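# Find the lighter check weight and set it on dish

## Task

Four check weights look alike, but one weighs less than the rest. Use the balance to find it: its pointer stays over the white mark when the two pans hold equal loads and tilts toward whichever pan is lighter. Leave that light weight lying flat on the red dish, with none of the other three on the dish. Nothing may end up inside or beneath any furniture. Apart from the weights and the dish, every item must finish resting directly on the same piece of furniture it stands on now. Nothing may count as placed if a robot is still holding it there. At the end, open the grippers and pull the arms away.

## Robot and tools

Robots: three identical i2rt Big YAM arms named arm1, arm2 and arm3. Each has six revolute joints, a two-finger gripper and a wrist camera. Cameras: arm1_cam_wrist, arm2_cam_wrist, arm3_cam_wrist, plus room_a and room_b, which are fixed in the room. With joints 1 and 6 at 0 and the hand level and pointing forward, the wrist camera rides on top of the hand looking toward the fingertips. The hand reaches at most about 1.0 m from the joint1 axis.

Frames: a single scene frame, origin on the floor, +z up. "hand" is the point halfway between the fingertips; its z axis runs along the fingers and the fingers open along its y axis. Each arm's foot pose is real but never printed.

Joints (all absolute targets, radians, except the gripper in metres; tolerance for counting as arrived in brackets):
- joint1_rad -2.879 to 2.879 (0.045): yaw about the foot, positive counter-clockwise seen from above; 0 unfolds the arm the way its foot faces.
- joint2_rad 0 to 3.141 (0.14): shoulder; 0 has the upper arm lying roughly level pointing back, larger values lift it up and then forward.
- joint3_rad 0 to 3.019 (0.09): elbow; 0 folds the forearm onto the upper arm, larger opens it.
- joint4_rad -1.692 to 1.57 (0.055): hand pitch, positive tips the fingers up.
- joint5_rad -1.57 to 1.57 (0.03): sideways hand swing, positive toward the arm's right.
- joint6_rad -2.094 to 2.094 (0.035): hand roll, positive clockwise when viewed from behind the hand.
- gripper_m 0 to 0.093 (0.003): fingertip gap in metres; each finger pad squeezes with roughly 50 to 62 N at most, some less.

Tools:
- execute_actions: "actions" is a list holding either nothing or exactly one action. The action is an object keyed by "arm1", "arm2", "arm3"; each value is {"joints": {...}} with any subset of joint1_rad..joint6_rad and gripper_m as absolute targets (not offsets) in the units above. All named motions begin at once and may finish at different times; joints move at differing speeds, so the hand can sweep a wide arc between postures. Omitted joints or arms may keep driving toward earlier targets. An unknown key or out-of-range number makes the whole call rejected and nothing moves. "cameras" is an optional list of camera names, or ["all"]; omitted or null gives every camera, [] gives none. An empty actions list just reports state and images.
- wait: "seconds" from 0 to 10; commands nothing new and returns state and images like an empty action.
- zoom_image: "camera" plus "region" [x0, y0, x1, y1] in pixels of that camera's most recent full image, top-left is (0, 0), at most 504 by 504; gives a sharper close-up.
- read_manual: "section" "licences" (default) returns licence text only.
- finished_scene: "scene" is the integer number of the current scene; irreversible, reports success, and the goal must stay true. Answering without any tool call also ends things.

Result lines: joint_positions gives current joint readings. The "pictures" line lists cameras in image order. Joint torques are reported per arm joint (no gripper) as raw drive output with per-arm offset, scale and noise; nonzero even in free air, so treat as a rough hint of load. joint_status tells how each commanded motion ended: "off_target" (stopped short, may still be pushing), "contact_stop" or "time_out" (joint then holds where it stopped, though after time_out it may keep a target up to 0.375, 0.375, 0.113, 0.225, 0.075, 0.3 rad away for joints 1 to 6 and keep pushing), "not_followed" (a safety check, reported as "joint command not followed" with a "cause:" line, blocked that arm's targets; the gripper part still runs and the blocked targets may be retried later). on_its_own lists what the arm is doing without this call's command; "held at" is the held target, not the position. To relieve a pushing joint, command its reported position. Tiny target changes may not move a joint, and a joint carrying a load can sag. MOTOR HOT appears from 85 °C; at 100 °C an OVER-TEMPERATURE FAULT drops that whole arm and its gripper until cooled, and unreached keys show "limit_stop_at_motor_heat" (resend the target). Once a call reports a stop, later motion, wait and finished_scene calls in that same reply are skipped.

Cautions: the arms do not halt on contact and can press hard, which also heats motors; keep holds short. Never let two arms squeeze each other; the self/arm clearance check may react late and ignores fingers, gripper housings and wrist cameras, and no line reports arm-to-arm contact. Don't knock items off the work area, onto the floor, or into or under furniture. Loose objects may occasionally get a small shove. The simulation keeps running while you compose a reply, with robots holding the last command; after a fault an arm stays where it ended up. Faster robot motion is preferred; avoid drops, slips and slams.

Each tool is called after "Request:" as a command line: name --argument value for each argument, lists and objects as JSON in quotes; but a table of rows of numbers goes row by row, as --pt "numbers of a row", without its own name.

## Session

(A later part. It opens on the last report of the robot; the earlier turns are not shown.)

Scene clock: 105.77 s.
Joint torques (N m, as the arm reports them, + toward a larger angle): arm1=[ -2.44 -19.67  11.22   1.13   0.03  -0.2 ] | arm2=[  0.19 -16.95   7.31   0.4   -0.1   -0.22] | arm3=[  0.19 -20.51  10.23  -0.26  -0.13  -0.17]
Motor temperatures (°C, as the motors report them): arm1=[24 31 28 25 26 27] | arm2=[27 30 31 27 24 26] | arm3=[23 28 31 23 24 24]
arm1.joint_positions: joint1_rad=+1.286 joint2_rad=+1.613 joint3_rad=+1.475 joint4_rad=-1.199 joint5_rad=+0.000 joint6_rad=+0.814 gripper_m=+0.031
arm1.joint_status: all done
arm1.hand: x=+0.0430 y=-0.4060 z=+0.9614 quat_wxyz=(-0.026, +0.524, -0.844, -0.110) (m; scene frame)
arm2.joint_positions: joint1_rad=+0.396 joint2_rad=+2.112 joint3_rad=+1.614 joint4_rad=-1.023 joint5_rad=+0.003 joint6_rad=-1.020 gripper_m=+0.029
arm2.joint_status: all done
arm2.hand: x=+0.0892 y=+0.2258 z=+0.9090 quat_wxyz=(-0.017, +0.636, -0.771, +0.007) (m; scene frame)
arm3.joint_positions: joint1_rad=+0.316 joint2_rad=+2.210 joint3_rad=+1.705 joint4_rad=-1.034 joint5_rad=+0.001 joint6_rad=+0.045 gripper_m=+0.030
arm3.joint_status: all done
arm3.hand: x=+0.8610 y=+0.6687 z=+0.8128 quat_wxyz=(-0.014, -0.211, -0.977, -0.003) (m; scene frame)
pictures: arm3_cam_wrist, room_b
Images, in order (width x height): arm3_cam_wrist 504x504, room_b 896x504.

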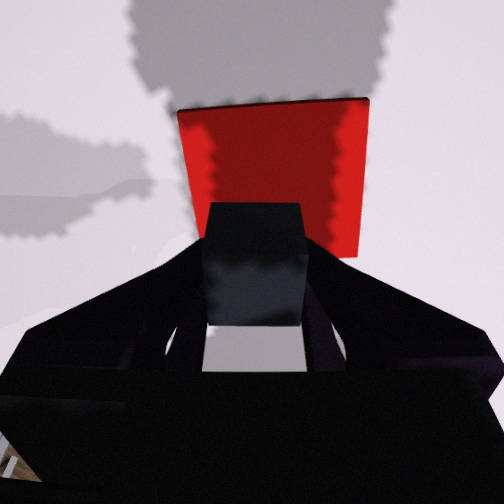

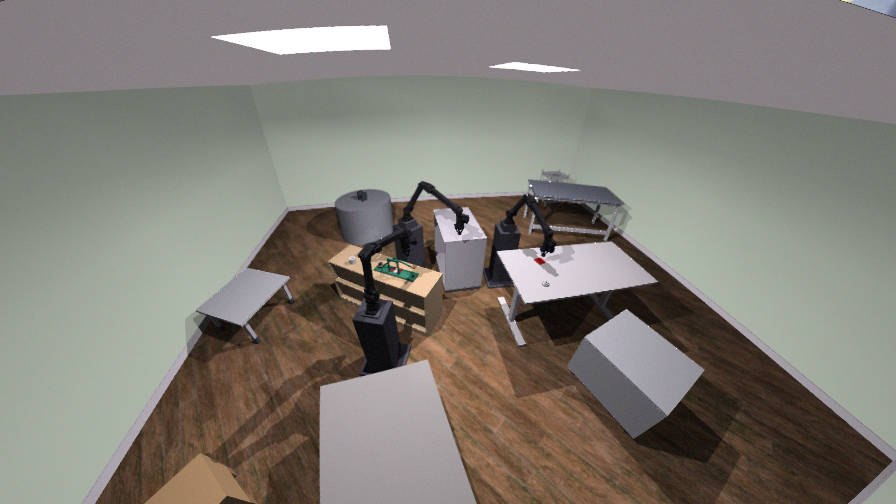

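Request:
execute_actions --actions '[{"arm1":{"joints":{"joint1_rad":-0.9,"joint2_rad":1.4,"joint3_rad":1.3,"joint4_rad":-1.0,"joint6_rad":0}},"arm2":{"joints":{"joint1_rad":-0.53,"joint2_rad":2.17,"joint3_rad":1.64}},"arm3":{"joints":{"joint1_rad":0.285,"joint2_rad":2.26,"joint3_rad":1.66,"joint4_rad":-0.95,"joint6_rad":-0.05}}}]'

Scene clock: 114.70 s.
Joint torques (N m, as the arm reports them, + toward a larger angle): arm1=[ -1.64 -16.35  10.36   1.87  -0.07  -0.2 ] | arm2=[  0.97 -18.89   8.91   0.24  -0.11  -0.21] | arm3=[  0.23 -20.62   7.94   0.63  -0.14  -0.15]
Motor temperatures (°C, as the motors report them): arm1=[24 31 28 25 26 27] | arm2=[27 30 31 27 24 26] | arm3=[23 29 32 23 24 24]
arm1.joint_positions: joint1_rad=-0.900 joint2_rad=+1.415 joint3_rad=+1.289 joint4_rad=-1.007 joint5_rad=+0.002 joint6_rad=+0.013 gripper_m=+0.031
arm1.joint_status: all done
arm1.hand: x=+0.7245 y=-1.0482 z=+1.0009 quat_wxyz=(-0.220, -0.134, -0.966, +0.030) (m; scene frame)
arm2.joint_positions: joint1_rad=-0.536 joint2_rad=+2.179 joint3_rad=+1.614 joint4_rad=-1.023 joint5_rad=+0.003 joint6_rad=-1.021 gripper_m=+0.029
arm2.joint_status: all done
arm2.hand: x=+0.0200 y=-0.3251 z=+0.8722 quat_wxyz=(+0.014, +0.223, -0.975, -0.004) (m; scene frame)
arm3.joint_positions: joint1_rad=+0.292 joint2_rad=+2.271 joint3_rad=+1.647 joint4_rad=-0.966 joint5_rad=+0.001 joint6_rad=-0.035 gripper_m=+0.030
arm3.joint_status: all done
arm3.hand: x=+0.8355 y=+0.6640 z=+0.7562 quat_wxyz=(+0.011, -0.183, -0.983, -0.008) (m; scene frame)
pictures: arm1_cam_wrist, arm2_cam_wrist, arm3_cam_wrist, room_a, room_b
Images, in order (width x height): arm1_cam_wrist 504x504, arm2_cam_wrist 504x504, arm3_cam_wrist 504x504, room_a 896x504, room_b 896x504.

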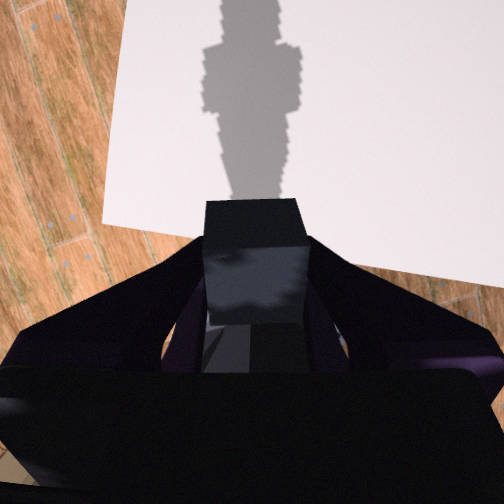

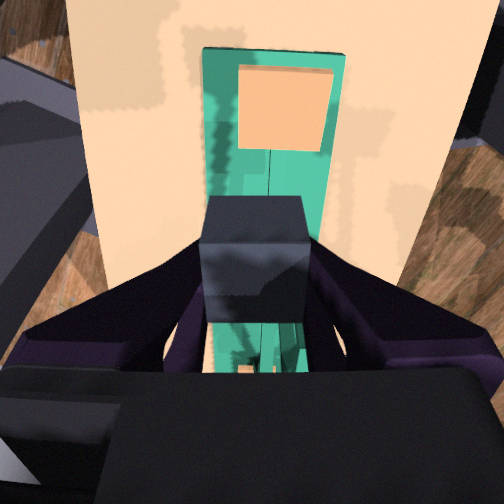

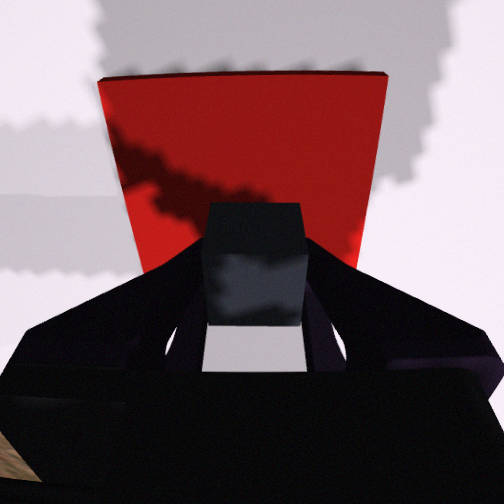

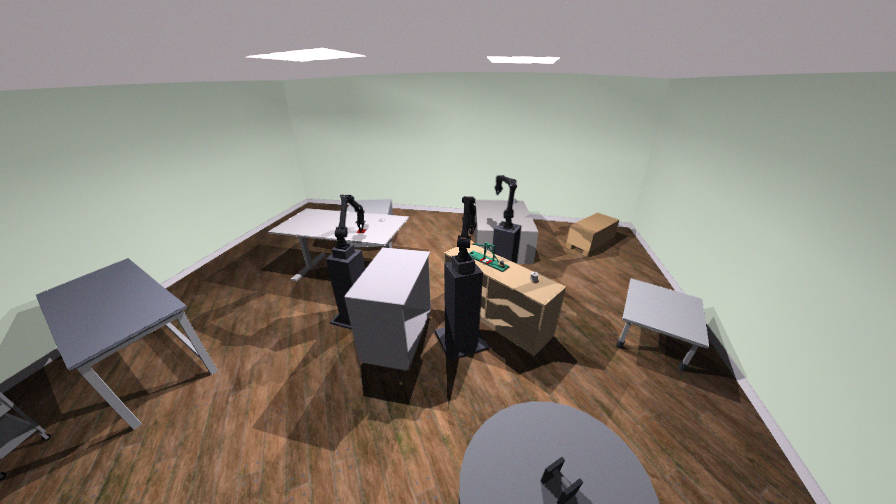

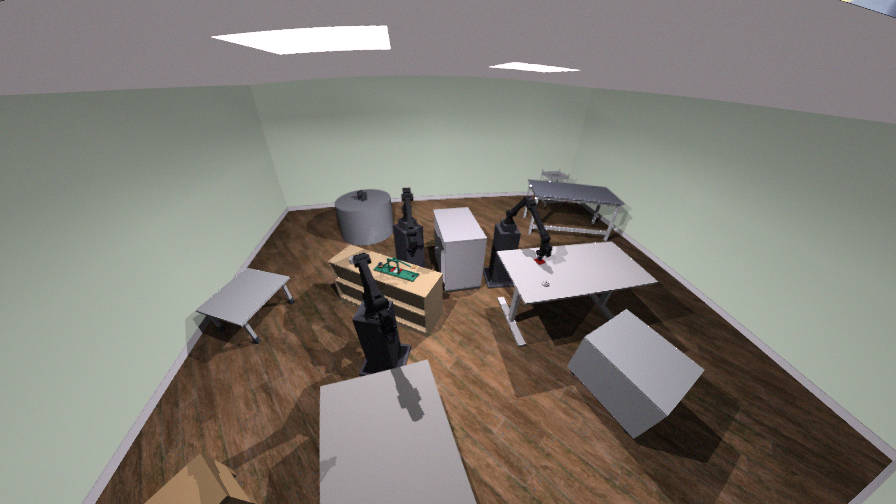

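Request:
execute_actions --actions '[{"arm1":{"joints":{"joint2_rad":2.1,"joint3_rad":1.58,"joint4_rad":-1.0}},"arm2":{"joints":{"joint1_rad":-0.564,"joint2_rad":2.288,"joint4_rad":-0.874,"joint6_rad":-0.975}},"arm3":{"joints":{"joint4_rad":-0.92}}}]'

Request:
zoom_image --camera "room_b" --region '[360, 225, 450, 295]'

Scene clock: 129.50 s.
Joint torques (N m, as the arm reports them, + toward a larger angle): arm1=[ -1.49 -26.12   9.88   0.72  -0.06  -0.19] | arm2=[ -0.44 -19.53   8.59   1.03  -0.1   -0.02] | arm3=[  0.17 -21.27   7.9    0.81  -0.1   -0.15]
Motor temperatures (°C, as the motors report them): arm1=[24 31 29 25 26 27] | arm2=[27 31 31 27 25 26] | arm3=[23 30 32 23 24 24]
arm1.joint_positions: joint1_rad=-0.900 joint2_rad=+2.125 joint3_rad=+1.550 joint4_rad=-0.999 joint5_rad=+0.002 joint6_rad=+0.013 gripper_m=+0.031
arm1.joint_status: all done
arm1.hand: x=+0.8088 y=-1.0717 z=+0.7197 quat_wxyz=(-0.002, -0.138, -0.990, +0.002) (m; scene frame)
arm2.joint_positions: joint1_rad=-0.556 joint2_rad=+2.309 joint3_rad=+1.614 joint4_rad=-0.884 joint5_rad=+0.003 joint6_rad=-0.991 gripper_m=+0.029
arm2.joint_status: all done
arm2.hand: x=+0.0170 y=-0.3391 z=+0.7945 quat_wxyz=(+0.011, +0.198, -0.980, -0.001) (m; scene frame)
arm3.joint_positions: joint1_rad=+0.292 joint2_rad=+2.271 joint3_rad=+1.647 joint4_rad=-0.937 joint5_rad=+0.001 joint6_rad=-0.035 gripper_m=+0.030
arm3.joint_status: all done
arm3.hand: x=+0.8420 y=+0.6612 z=+0.7562 quat_wxyz=(-0.003, -0.183, -0.983, -0.004) (m; scene frame)
pictures: arm1_cam_wrist, arm2_cam_wrist, arm3_cam_wrist, room_a, room_b
Images, in order (width x height): arm1_cam_wrist 504x504, arm2_cam_wrist 504x504, arm3_cam_wrist 504x504, room_a 896x504, room_b 896x504.

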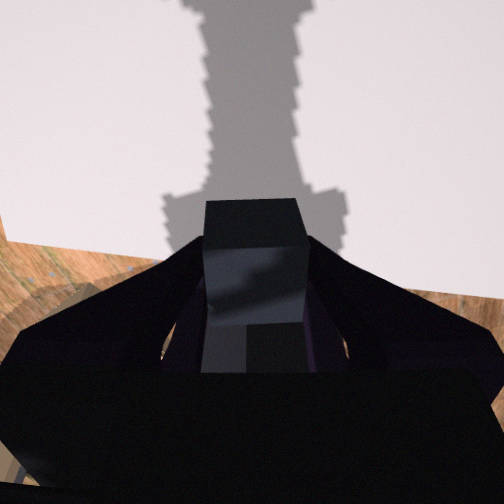

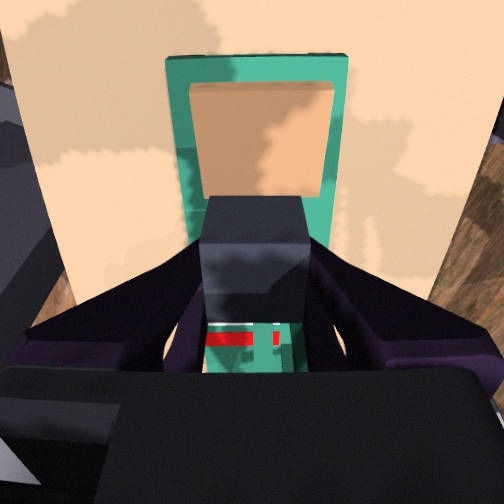

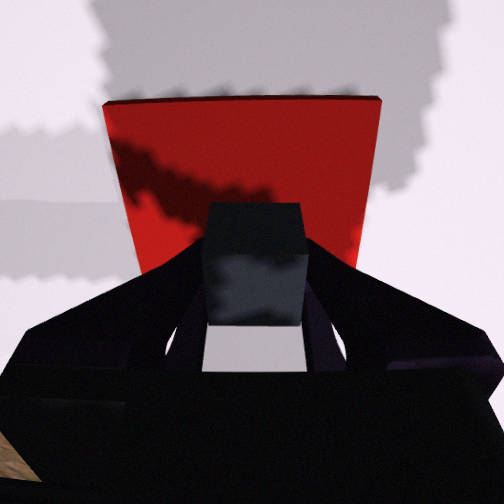

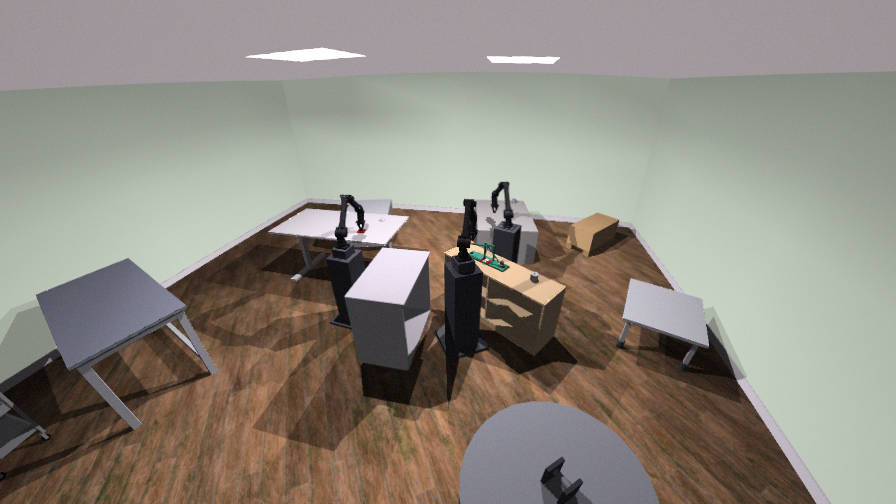

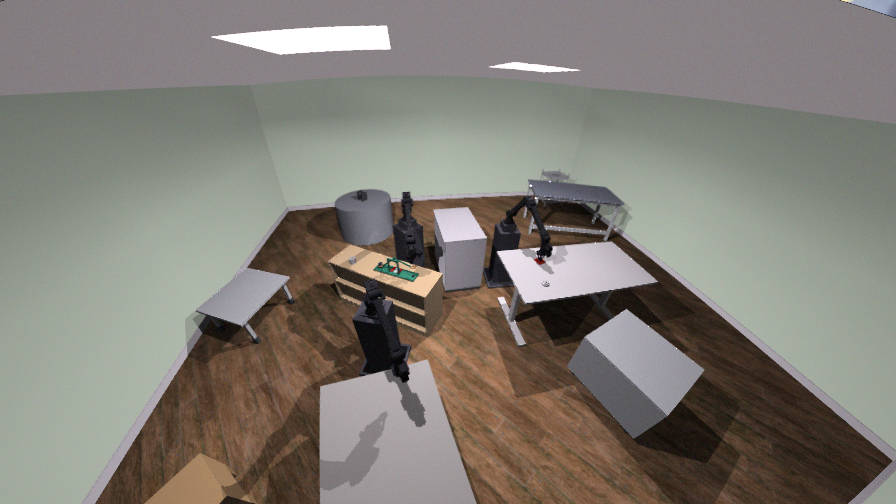

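Region (360, 225, 450, 295) of room_b's 896x504 image, scaled by 5.600, with more detail than that image has.

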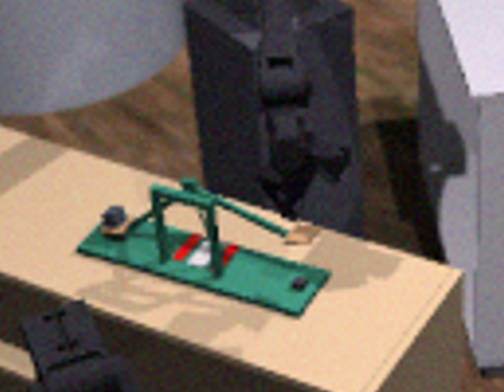

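Request:
execute_actions --actions '[{"arm1":{"joints":{"joint2_rad":2.35,"joint4_rad":-0.735}},"arm2":{"joints":{"joint1_rad":-0.533,"joint2_rad":2.365,"joint3_rad":1.662,"joint4_rad":-0.81}}}]' --cameras '["arm1_cam_wrist","arm2_cam_wrist","room_b"]'

Scene clock: 139.70 s.
Joint torques (N m, as the arm reports them, + toward a larger angle): arm1=[ -1.43 -27.94   7.97   1.14  -0.06  -0.19] | arm2=[  1.27 -17.81   9.68   0.87   0.03   0.01] | arm3=[  0.37 -20.95   7.92   0.97  -0.16  -0.15]
Motor temperatures (°C, as the motors report them): arm1=[24 32 29 25 26 27] | arm2=[27 31 31 27 25 26] | arm3=[23 30 32 23 24 24]
arm1.joint_positions: joint1_rad=-0.900 joint2_rad=+2.379 joint3_rad=+1.555 joint4_rad=-0.742 joint5_rad=+0.002 joint6_rad=+0.013 gripper_m=+0.031
arm1.joint_status: all done
arm1.hand: x=+0.8148 y=-1.0737 z=+0.5735 quat_wxyz=(-0.007, -0.138, -0.990, +0.003) (m; scene frame)
arm2.joint_positions: joint1_rad=-0.543 joint2_rad=+2.366 joint3_rad=+1.616 joint4_rad=-0.819 joint5_rad=+0.002 joint6_rad=-0.990 gripper_m=+0.029
arm2.joint_status: all done
arm2.hand: x=+0.0222 y=-0.3332 z=+0.7609 quat_wxyz=(+0.007, +0.204, -0.979, +0.002) (m; scene frame)
arm3.joint_positions: joint1_rad=+0.292 joint2_rad=+2.271 joint3_rad=+1.647 joint4_rad=-0.937 joint5_rad=+0.001 joint6_rad=-0.035 gripper_m=+0.030
arm3.joint_status: not commanded
arm3.hand: x=+0.8420 y=+0.6612 z=+0.7562 quat_wxyz=(-0.003, -0.183, -0.983, -0.004) (m; scene frame)
pictures: arm1_cam_wrist, arm2_cam_wrist, room_b
Images, in order (width x height): arm1_cam_wrist 504x504, arm2_cam_wrist 504x504, room_b 896x504.

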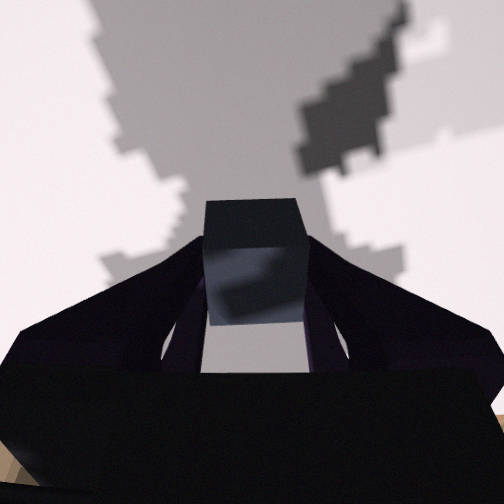

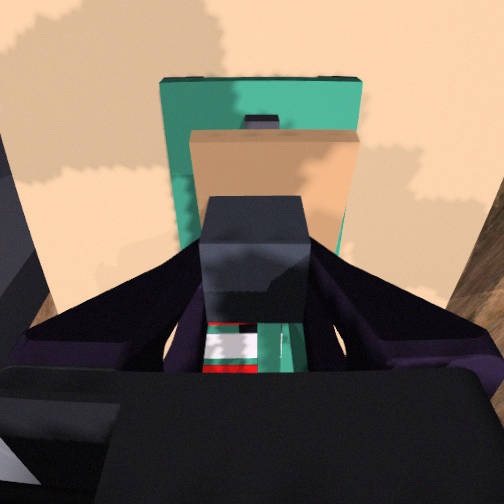

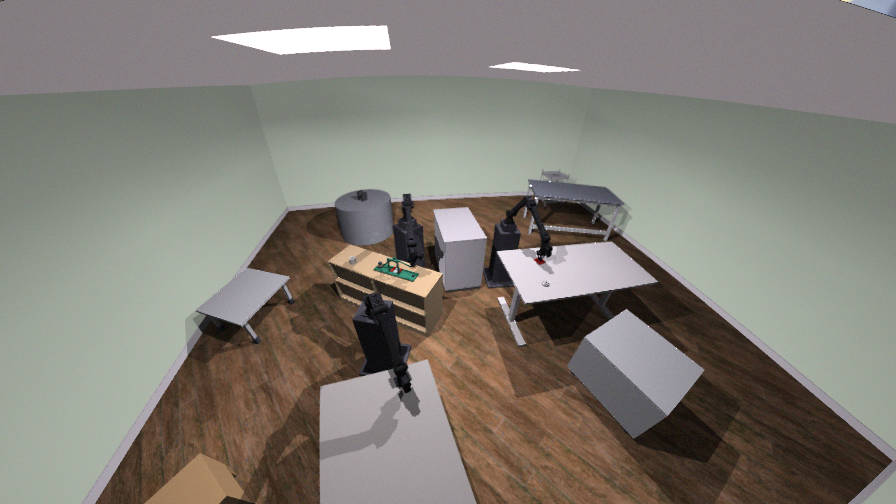

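Request:
execute_actions --actions '[{"arm1":{"joints":{"joint2_rad":2.43,"joint4_rad":-0.69}},"arm2":{"joints":{"joint1_rad":-0.556,"joint2_rad":2.45,"joint3_rad":1.695,"joint4_rad":-0.748}}}]' --cameras '["arm1_cam_wrist","arm2_cam_wrist","room_b"]'

Request:
zoom_image --camera "room_b" --region '[360, 225, 450, 295]'

Scene clock: 145.20 s.
Joint torques (N m, as the arm reports them, + toward a larger angle): arm1=[ -1.5  -26.33   7.55   1.08  -0.03  -0.19] | arm2=[ -0.56 -18.31   9.18   0.88   0.     0.  ] | arm3=[  0.13 -20.76   7.94   0.98  -0.1   -0.16]
Motor temperatures (°C, as the motors report them): arm1=[24 32 28 25 26 27] | arm2=[27 31 32 27 25 26] | arm3=[23 31 32 23 24 24]
arm1.joint_positions: joint1_rad=-0.900 joint2_rad=+2.443 joint3_rad=+1.555 joint4_rad=-0.696 joint5_rad=+0.001 joint6_rad=+0.013 gripper_m=+0.030
arm1.joint_status: all done
arm1.hand: x=+0.8056 y=-1.0712 z=+0.5366 quat_wxyz=(+0.002, -0.138, -0.990, +0.002) (m; scene frame)
arm2.joint_positions: joint1_rad=-0.548 joint2_rad=+2.443 joint3_rad=+1.653 joint4_rad=-0.757 joint5_rad=+0.002 joint6_rad=-0.990 gripper_m=+0.029
arm2.joint_status: all done
arm2.hand: x=+0.0288 y=-0.3412 z=+0.7247 quat_wxyz=(+0.000, +0.202, -0.979, +0.009) (m; scene frame)
arm3.joint_positions: joint1_rad=+0.292 joint2_rad=+2.271 joint3_rad=+1.647 joint4_rad=-0.937 joint5_rad=+0.001 joint6_rad=-0.035 gripper_m=+0.030
arm3.joint_status: not commanded
arm3.hand: x=+0.8420 y=+0.6612 z=+0.7562 quat_wxyz=(-0.003, -0.183, -0.983, -0.004) (m; scene frame)
pictures: arm1_cam_wrist, arm2_cam_wrist, room_b
Images, in order (width x height): arm1_cam_wrist 504x504, arm2_cam_wrist 504x504, room_b 896x504.

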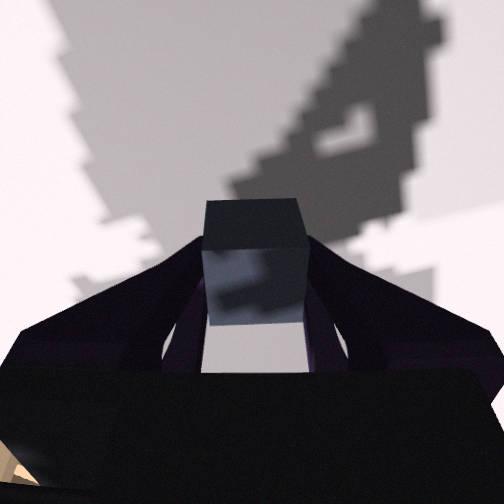

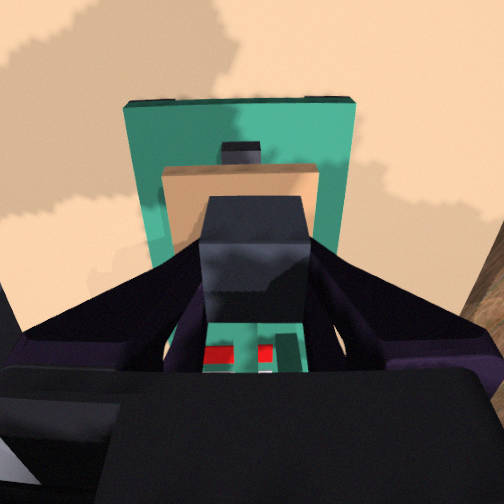

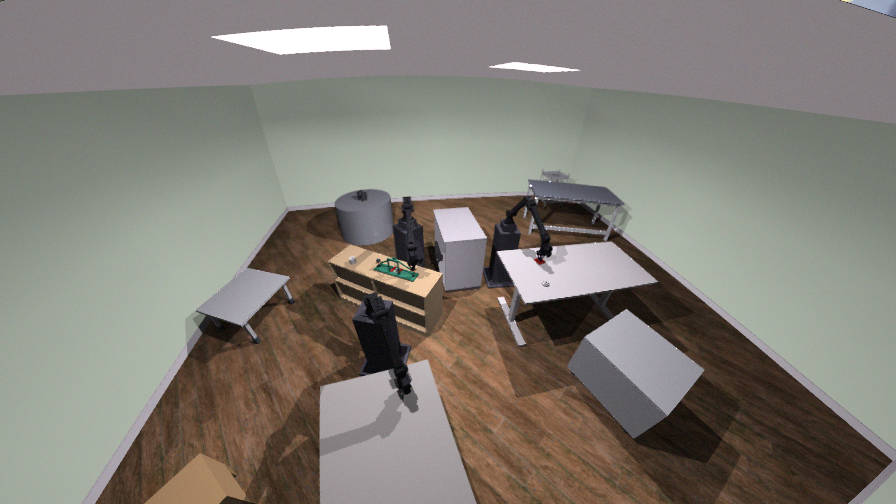

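Region (360, 225, 450, 295) of room_b's 896x504 image, scaled by 5.600, with more detail than that image has.

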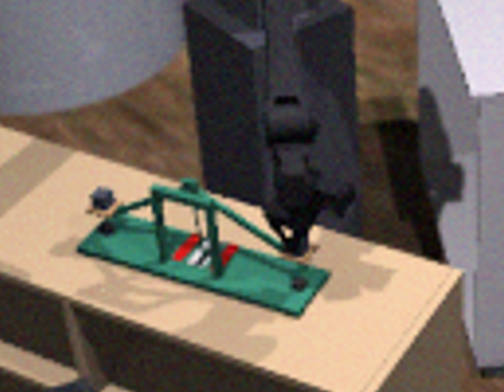

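Request:
execute_actions --actions '[{"arm1":{"joints":{"joint2_rad":2.468,"joint4_rad":-0.675}},"arm2":{"joints":{"gripper_m":0.085}}}]' --cameras '["arm1_cam_wrist","arm2_cam_wrist"]'

Scene clock: 148.63 s.
Joint torques (N m, as the arm reports them, + toward a larger angle): arm1=[ -1.47 -22.67   7.5    1.36  -0.04  -0.19] | arm2=[ -0.93 -17.78   9.29   0.93  -0.05   0.03] | arm3=[  0.6  -20.45   7.86   1.11  -0.13  -0.16]
Motor temperatures (°C, as the motors report them): arm1=[24 32 28 25 26 27] | arm2=[27 31 32 27 25 26] | arm3=[23 31 32 23 24 24]
arm1.joint_positions: joint1_rad=-0.900 joint2_rad=+2.444 joint3_rad=+1.555 joint4_rad=-0.688 joint5_rad=+0.001 joint6_rad=+0.013 gripper_m=+0.030
arm1.joint_status: all done
arm1.hand: x=+0.8069 y=-1.0716 z=+0.5358 quat_wxyz=(-0.001, -0.138, -0.990, +0.002) (m; scene frame)
arm2.joint_positions: joint1_rad=-0.548 joint2_rad=+2.443 joint3_rad=+1.653 joint4_rad=-0.757 joint5_rad=+0.002 joint6_rad=-0.990 gripper_m=+0.085
arm2.joint_status: all done
arm2.hand: x=+0.0288 y=-0.3412 z=+0.7247 quat_wxyz=(+0.000, +0.202, -0.979, +0.009) (m; scene frame)
arm3.joint_positions: joint1_rad=+0.292 joint2_rad=+2.271 joint3_rad=+1.647 joint4_rad=-0.937 joint5_rad=+0.001 joint6_rad=-0.035 gripper_m=+0.030
arm3.joint_status: not commanded
arm3.hand: x=+0.8420 y=+0.6612 z=+0.7562 quat_wxyz=(-0.003, -0.183, -0.983, -0.004) (m; scene frame)
pictures: arm1_cam_wrist, arm2_cam_wrist
Images, in order (width x height): arm1_cam_wrist 504x504, arm2_cam_wrist 504x504.

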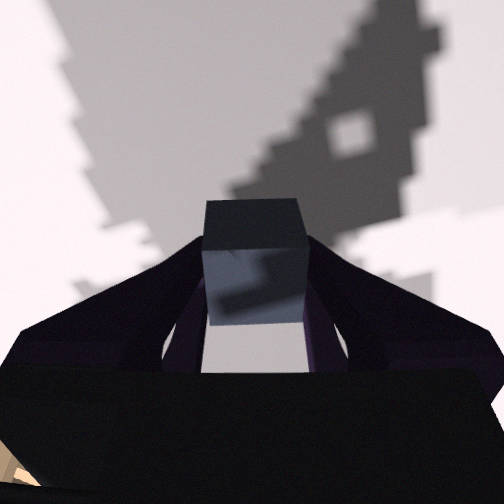

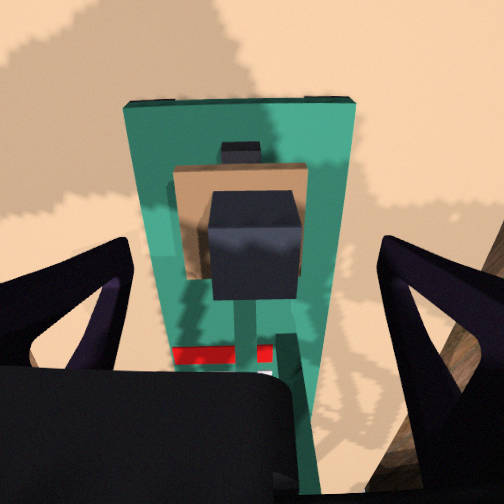

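Request:
execute_actions --actions '[{"arm1":{"joints":{"joint2_rad":2.44,"gripper_m":0.07}},"arm2":{"joints":{"joint2_rad":2.25,"joint4_rad":-0.95}},"arm3":{"joints":{"joint2_rad":2.3,"joint4_rad":-0.91}}}]' --cameras '["arm1_cam_wrist","arm2_cam_wrist","arm3_cam_wrist","room_b"]'

Request:
zoom_image --camera "room_b" --region '[360, 225, 450, 295]'

Scene clock: 153.37 s.
Joint torques (N m, as the arm reports them, + toward a larger angle): arm1=[ -1.47 -25.41   7.57   1.19  -0.04  -0.19] | arm2=[ -0.65 -17.38   8.92   0.2   -0.02   0.  ] | arm3=[  0.19 -19.07   7.92   0.88  -0.13  -0.14]
Motor temperatures (°C, as the motors report them): arm1=[24 32 28 25 26 27] | arm2=[27 32 32 27 25 26] | arm3=[23 31 32 23 24 24]
arm1.joint_positions: joint1_rad=-0.900 joint2_rad=+2.444 joint3_rad=+1.555 joint4_rad=-0.684 joint5_rad=+0.001 joint6_rad=+0.013 gripper_m=+0.070
arm1.joint_status: all done
arm1.hand: x=+0.8080 y=-1.0718 z=+0.5358 quat_wxyz=(-0.003, -0.138, -0.990, +0.002) (m; scene frame)
arm2.joint_positions: joint1_rad=-0.548 joint2_rad=+2.232 joint3_rad=+1.673 joint4_rad=-0.941 joint5_rad=+0.002 joint6_rad=-0.989 gripper_m=+0.085
arm2.joint_status: all done
arm2.hand: x=+0.0465 y=-0.3511 z=+0.8593 quat_wxyz=(-0.017, +0.202, -0.979, +0.026) (m; scene frame)
arm3.joint_positions: joint1_rad=+0.292 joint2_rad=+2.287 joint3_rad=+1.647 joint4_rad=-0.923 joint5_rad=+0.001 joint6_rad=-0.035 gripper_m=+0.030
arm3.joint_status: all done
arm3.hand: x=+0.8419 y=+0.6613 z=+0.7469 quat_wxyz=(-0.002, -0.183, -0.983, -0.005) (m; scene frame)
pictures: arm1_cam_wrist, arm2_cam_wrist, arm3_cam_wrist, room_b
Images, in order (width x height): arm1_cam_wrist 504x504, arm2_cam_wrist 504x504, arm3_cam_wrist 504x504, room_b 896x504.

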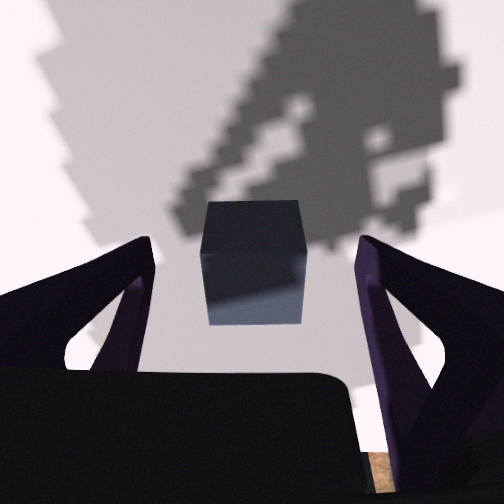

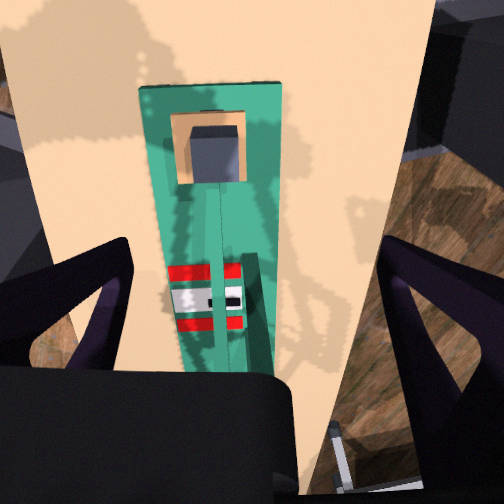

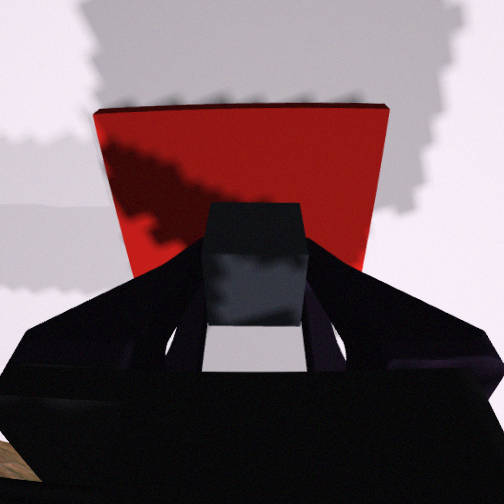

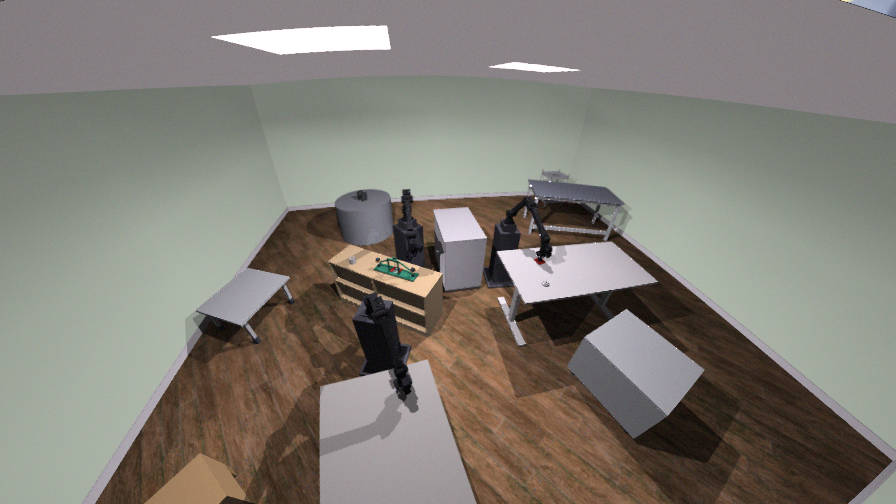

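Region (360, 225, 450, 295) of room_b's 896x504 image, scaled by 5.600, with more detail than that image has.

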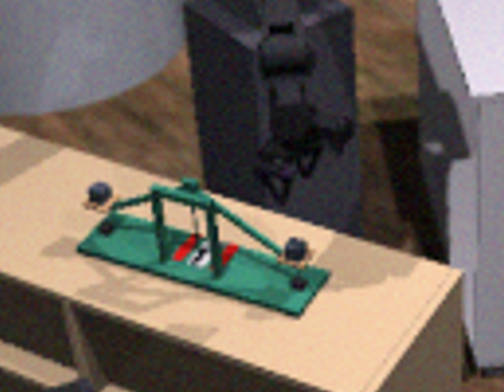

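The balance is level, so the light weight is the one arm3 is holding.

Request:
execute_actions --actions '[{"arm3":{"joints":{"joint2_rad":2.32}}}]' --cameras '[]'

Request:
execute_actions --actions '[{"arm3":{"joints":{"joint2_rad":2.3,"gripper_m":0.07}}}]' --cameras '["arm3_cam_wrist"]'

Request:
execute_actions --actions '[{"arm1":{"joints":{"joint2_rad":1.7,"joint4_rad":-1.1}},"arm2":{"joints":{"joint2_rad":1.6,"joint4_rad":-1.3}},"arm3":{"joints":{"joint2_rad":1.6,"joint4_rad":-1.2}}}]'

Scene clock: 158.93 s.
Joint torques (N m, as the arm reports them, + toward a larger angle): arm1=[ -1.46 -25.29   7.51   1.18  -0.04  -0.19] | arm2=[ -0.79 -17.24   9.01   0.34  -0.02   0.  ] | arm3=[  0.3  -18.12   7.94   0.7   -0.13  -0.15]
Motor temperatures (°C, as the motors report them): arm1=[24 33 28 25 26 27] | arm2=[27 31 32 27 24 26] | arm3=[23 31 32 23 24 24]
arm1.joint_positions: joint1_rad=-0.900 joint2_rad=+2.444 joint3_rad=+1.555 joint4_rad=-0.684 joint5_rad=+0.001 joint6_rad=+0.013 gripper_m=+0.070
arm1.joint_status: not commanded
arm1.hand: x=+0.8080 y=-1.0718 z=+0.5358 quat_wxyz=(-0.003, -0.138, -0.990, +0.002) (m; scene frame)
arm2.joint_positions: joint1_rad=-0.548 joint2_rad=+2.232 joint3_rad=+1.673 joint4_rad=-0.941 joint5_rad=+0.002 joint6_rad=-0.989 gripper_m=+0.085
arm2.joint_status: not commanded
arm2.hand: x=+0.0465 y=-0.3511 z=+0.8593 quat_wxyz=(-0.017, +0.202, -0.979, +0.026) (m; scene frame)
arm3.joint_positions: joint1_rad=+0.292 joint2_rad=+2.287 joint3_rad=+1.647 joint4_rad=-0.923 joint5_rad=+0.001 joint6_rad=-0.035 gripper_m=+0.030
arm3.joint_status: all done
arm3.hand: x=+0.8418 y=+0.6614 z=+0.7467 quat_wxyz=(-0.002, -0.183, -0.983, -0.005) (m; scene frame)
pictures: none
No camera images: the call's "cameras" was empty. Leave "cameras" out to get every camera's image.

Scene clock: 159.53 s.
Joint torques (N m, as the arm reports them, + toward a larger angle): arm1=[ -1.46 -25.34   7.51   1.18  -0.04  -0.19] | arm2=[ -0.21 -17.17   9.1    0.26  -0.02   0.  ] | arm3=[  0.31 -19.23   8.09   0.71  -0.1   -0.14]
Motor temperatures (°C, as the motors report them): arm1=[24 33 28 25 26 27] | arm2=[27 31 32 27 24 26] | arm3=[23 31 32 23 24 24]
arm1.joint_positions: joint1_rad=-0.900 joint2_rad=+2.444 joint3_rad=+1.555 joint4_rad=-0.684 joint5_rad=+0.001 joint6_rad=+0.013 gripper_m=+0.070
arm1.joint_status: not commanded
arm1.hand: x=+0.8080 y=-1.0718 z=+0.5358 quat_wxyz=(-0.003, -0.138, -0.990, +0.002) (m; scene frame)
arm2.joint_positions: joint1_rad=-0.548 joint2_rad=+2.232 joint3_rad=+1.673 joint4_rad=-0.941 joint5_rad=+0.002 joint6_rad=-0.989 gripper_m=+0.085
arm2.joint_status: not commanded
arm2.hand: x=+0.0465 y=-0.3511 z=+0.8593 quat_wxyz=(-0.017, +0.202, -0.979, +0.026) (m; scene frame)
arm3.joint_positions: joint1_rad=+0.292 joint2_rad=+2.288 joint3_rad=+1.647 joint4_rad=-0.923 joint5_rad=+0.000 joint6_rad=-0.035 gripper_m=+0.070
arm3.joint_status: all done
arm3.hand: x=+0.8415 y=+0.6616 z=+0.7457 quat_wxyz=(-0.001, -0.183, -0.983, -0.005) (m; scene frame)
pictures: arm3_cam_wrist
Images, in order (width x height): arm3_cam_wrist 504x504.

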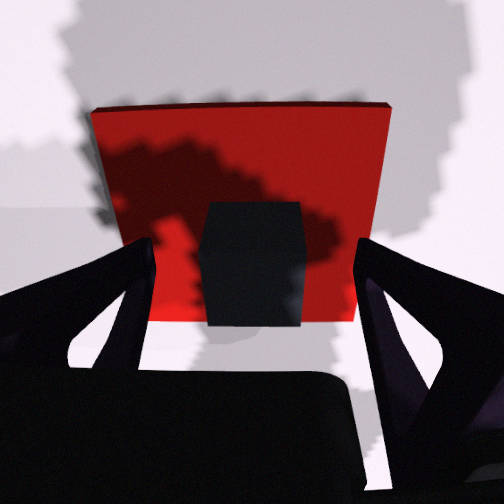

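Scene clock: 161.23 s.
Joint torques (N m, as the arm reports them, + toward a larger angle): arm1=[ -1.45 -19.84  10.34   1.22  -0.04  -0.19] | arm2=[ -0.75 -12.56  10.31   0.69  -0.01   0.07] | arm3=[  0.63 -14.28   9.97   0.41  -0.1   -0.17]
Motor temperatures (°C, as the motors report them): arm1=[24 33 28 25 26 27] | arm2=[27 31 32 27 24 26] | arm3=[23 31 32 23 24 24]
arm1.joint_positions: joint1_rad=-0.900 joint2_rad=+1.699 joint3_rad=+1.569 joint4_rad=-1.094 joint5_rad=+0.001 joint6_rad=+0.013 gripper_m=+0.070
arm1.joint_status: all done
arm1.hand: x=+0.8083 y=-1.0707 z=+0.9733 quat_wxyz=(-0.175, -0.135, -0.975, +0.024) (m; scene frame)
arm2.joint_positions: joint1_rad=-0.548 joint2_rad=+1.602 joint3_rad=+1.680 joint4_rad=-1.290 joint5_rad=+0.002 joint6_rad=-0.989 gripper_m=+0.085
arm2.joint_status: all done
arm2.hand: x=-0.0154 y=-0.3054 z=+1.2272 quat_wxyz=(-0.119, +0.200, -0.964, +0.128) (m; scene frame)
arm3.joint_positions: joint1_rad=+0.292 joint2_rad=+1.604 joint3_rad=+1.651 joint4_rad=-1.184 joint5_rad=+0.000 joint6_rad=-0.035 gripper_m=+0.070
arm3.joint_status: all done
arm3.hand: x=+0.8032 y=+0.6734 z=+1.1504 quat_wxyz=(-0.208, -0.180, -0.960, +0.041) (m; scene frame)
pictures: arm1_cam_wrist, arm2_cam_wrist, arm3_cam_wrist, room_a, room_b
Images, in order (width x height): arm1_cam_wrist 504x504, arm2_cam_wrist 504x504, arm3_cam_wrist 504x504, room_a 896x504, room_b 896x504.

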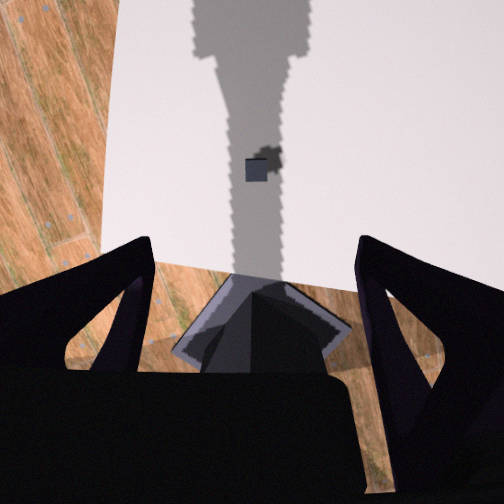

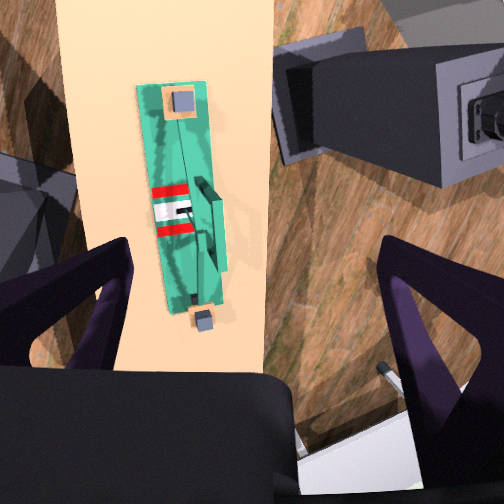

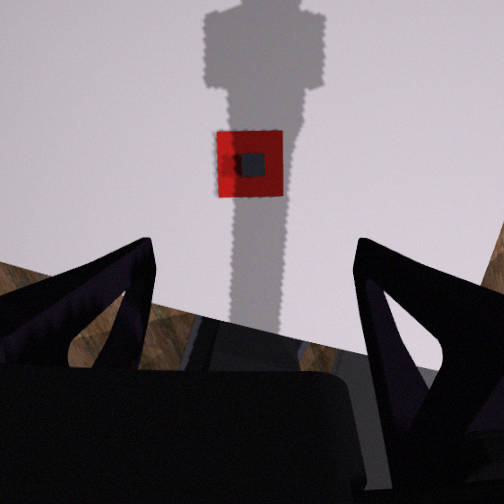

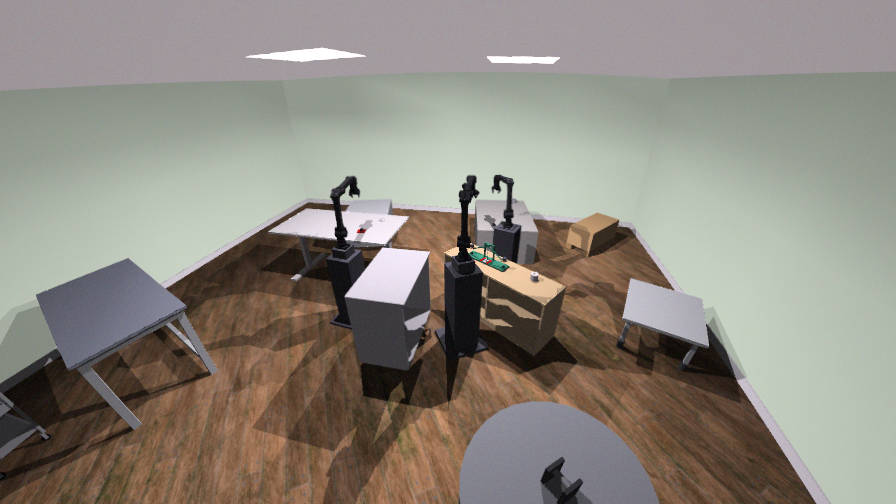

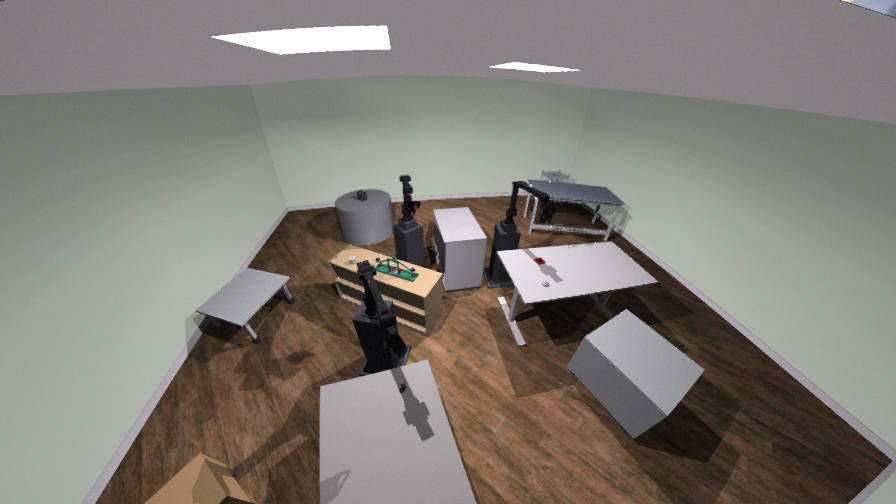

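Request:
finished_scene --scene 1

The scene is finished: the task was done.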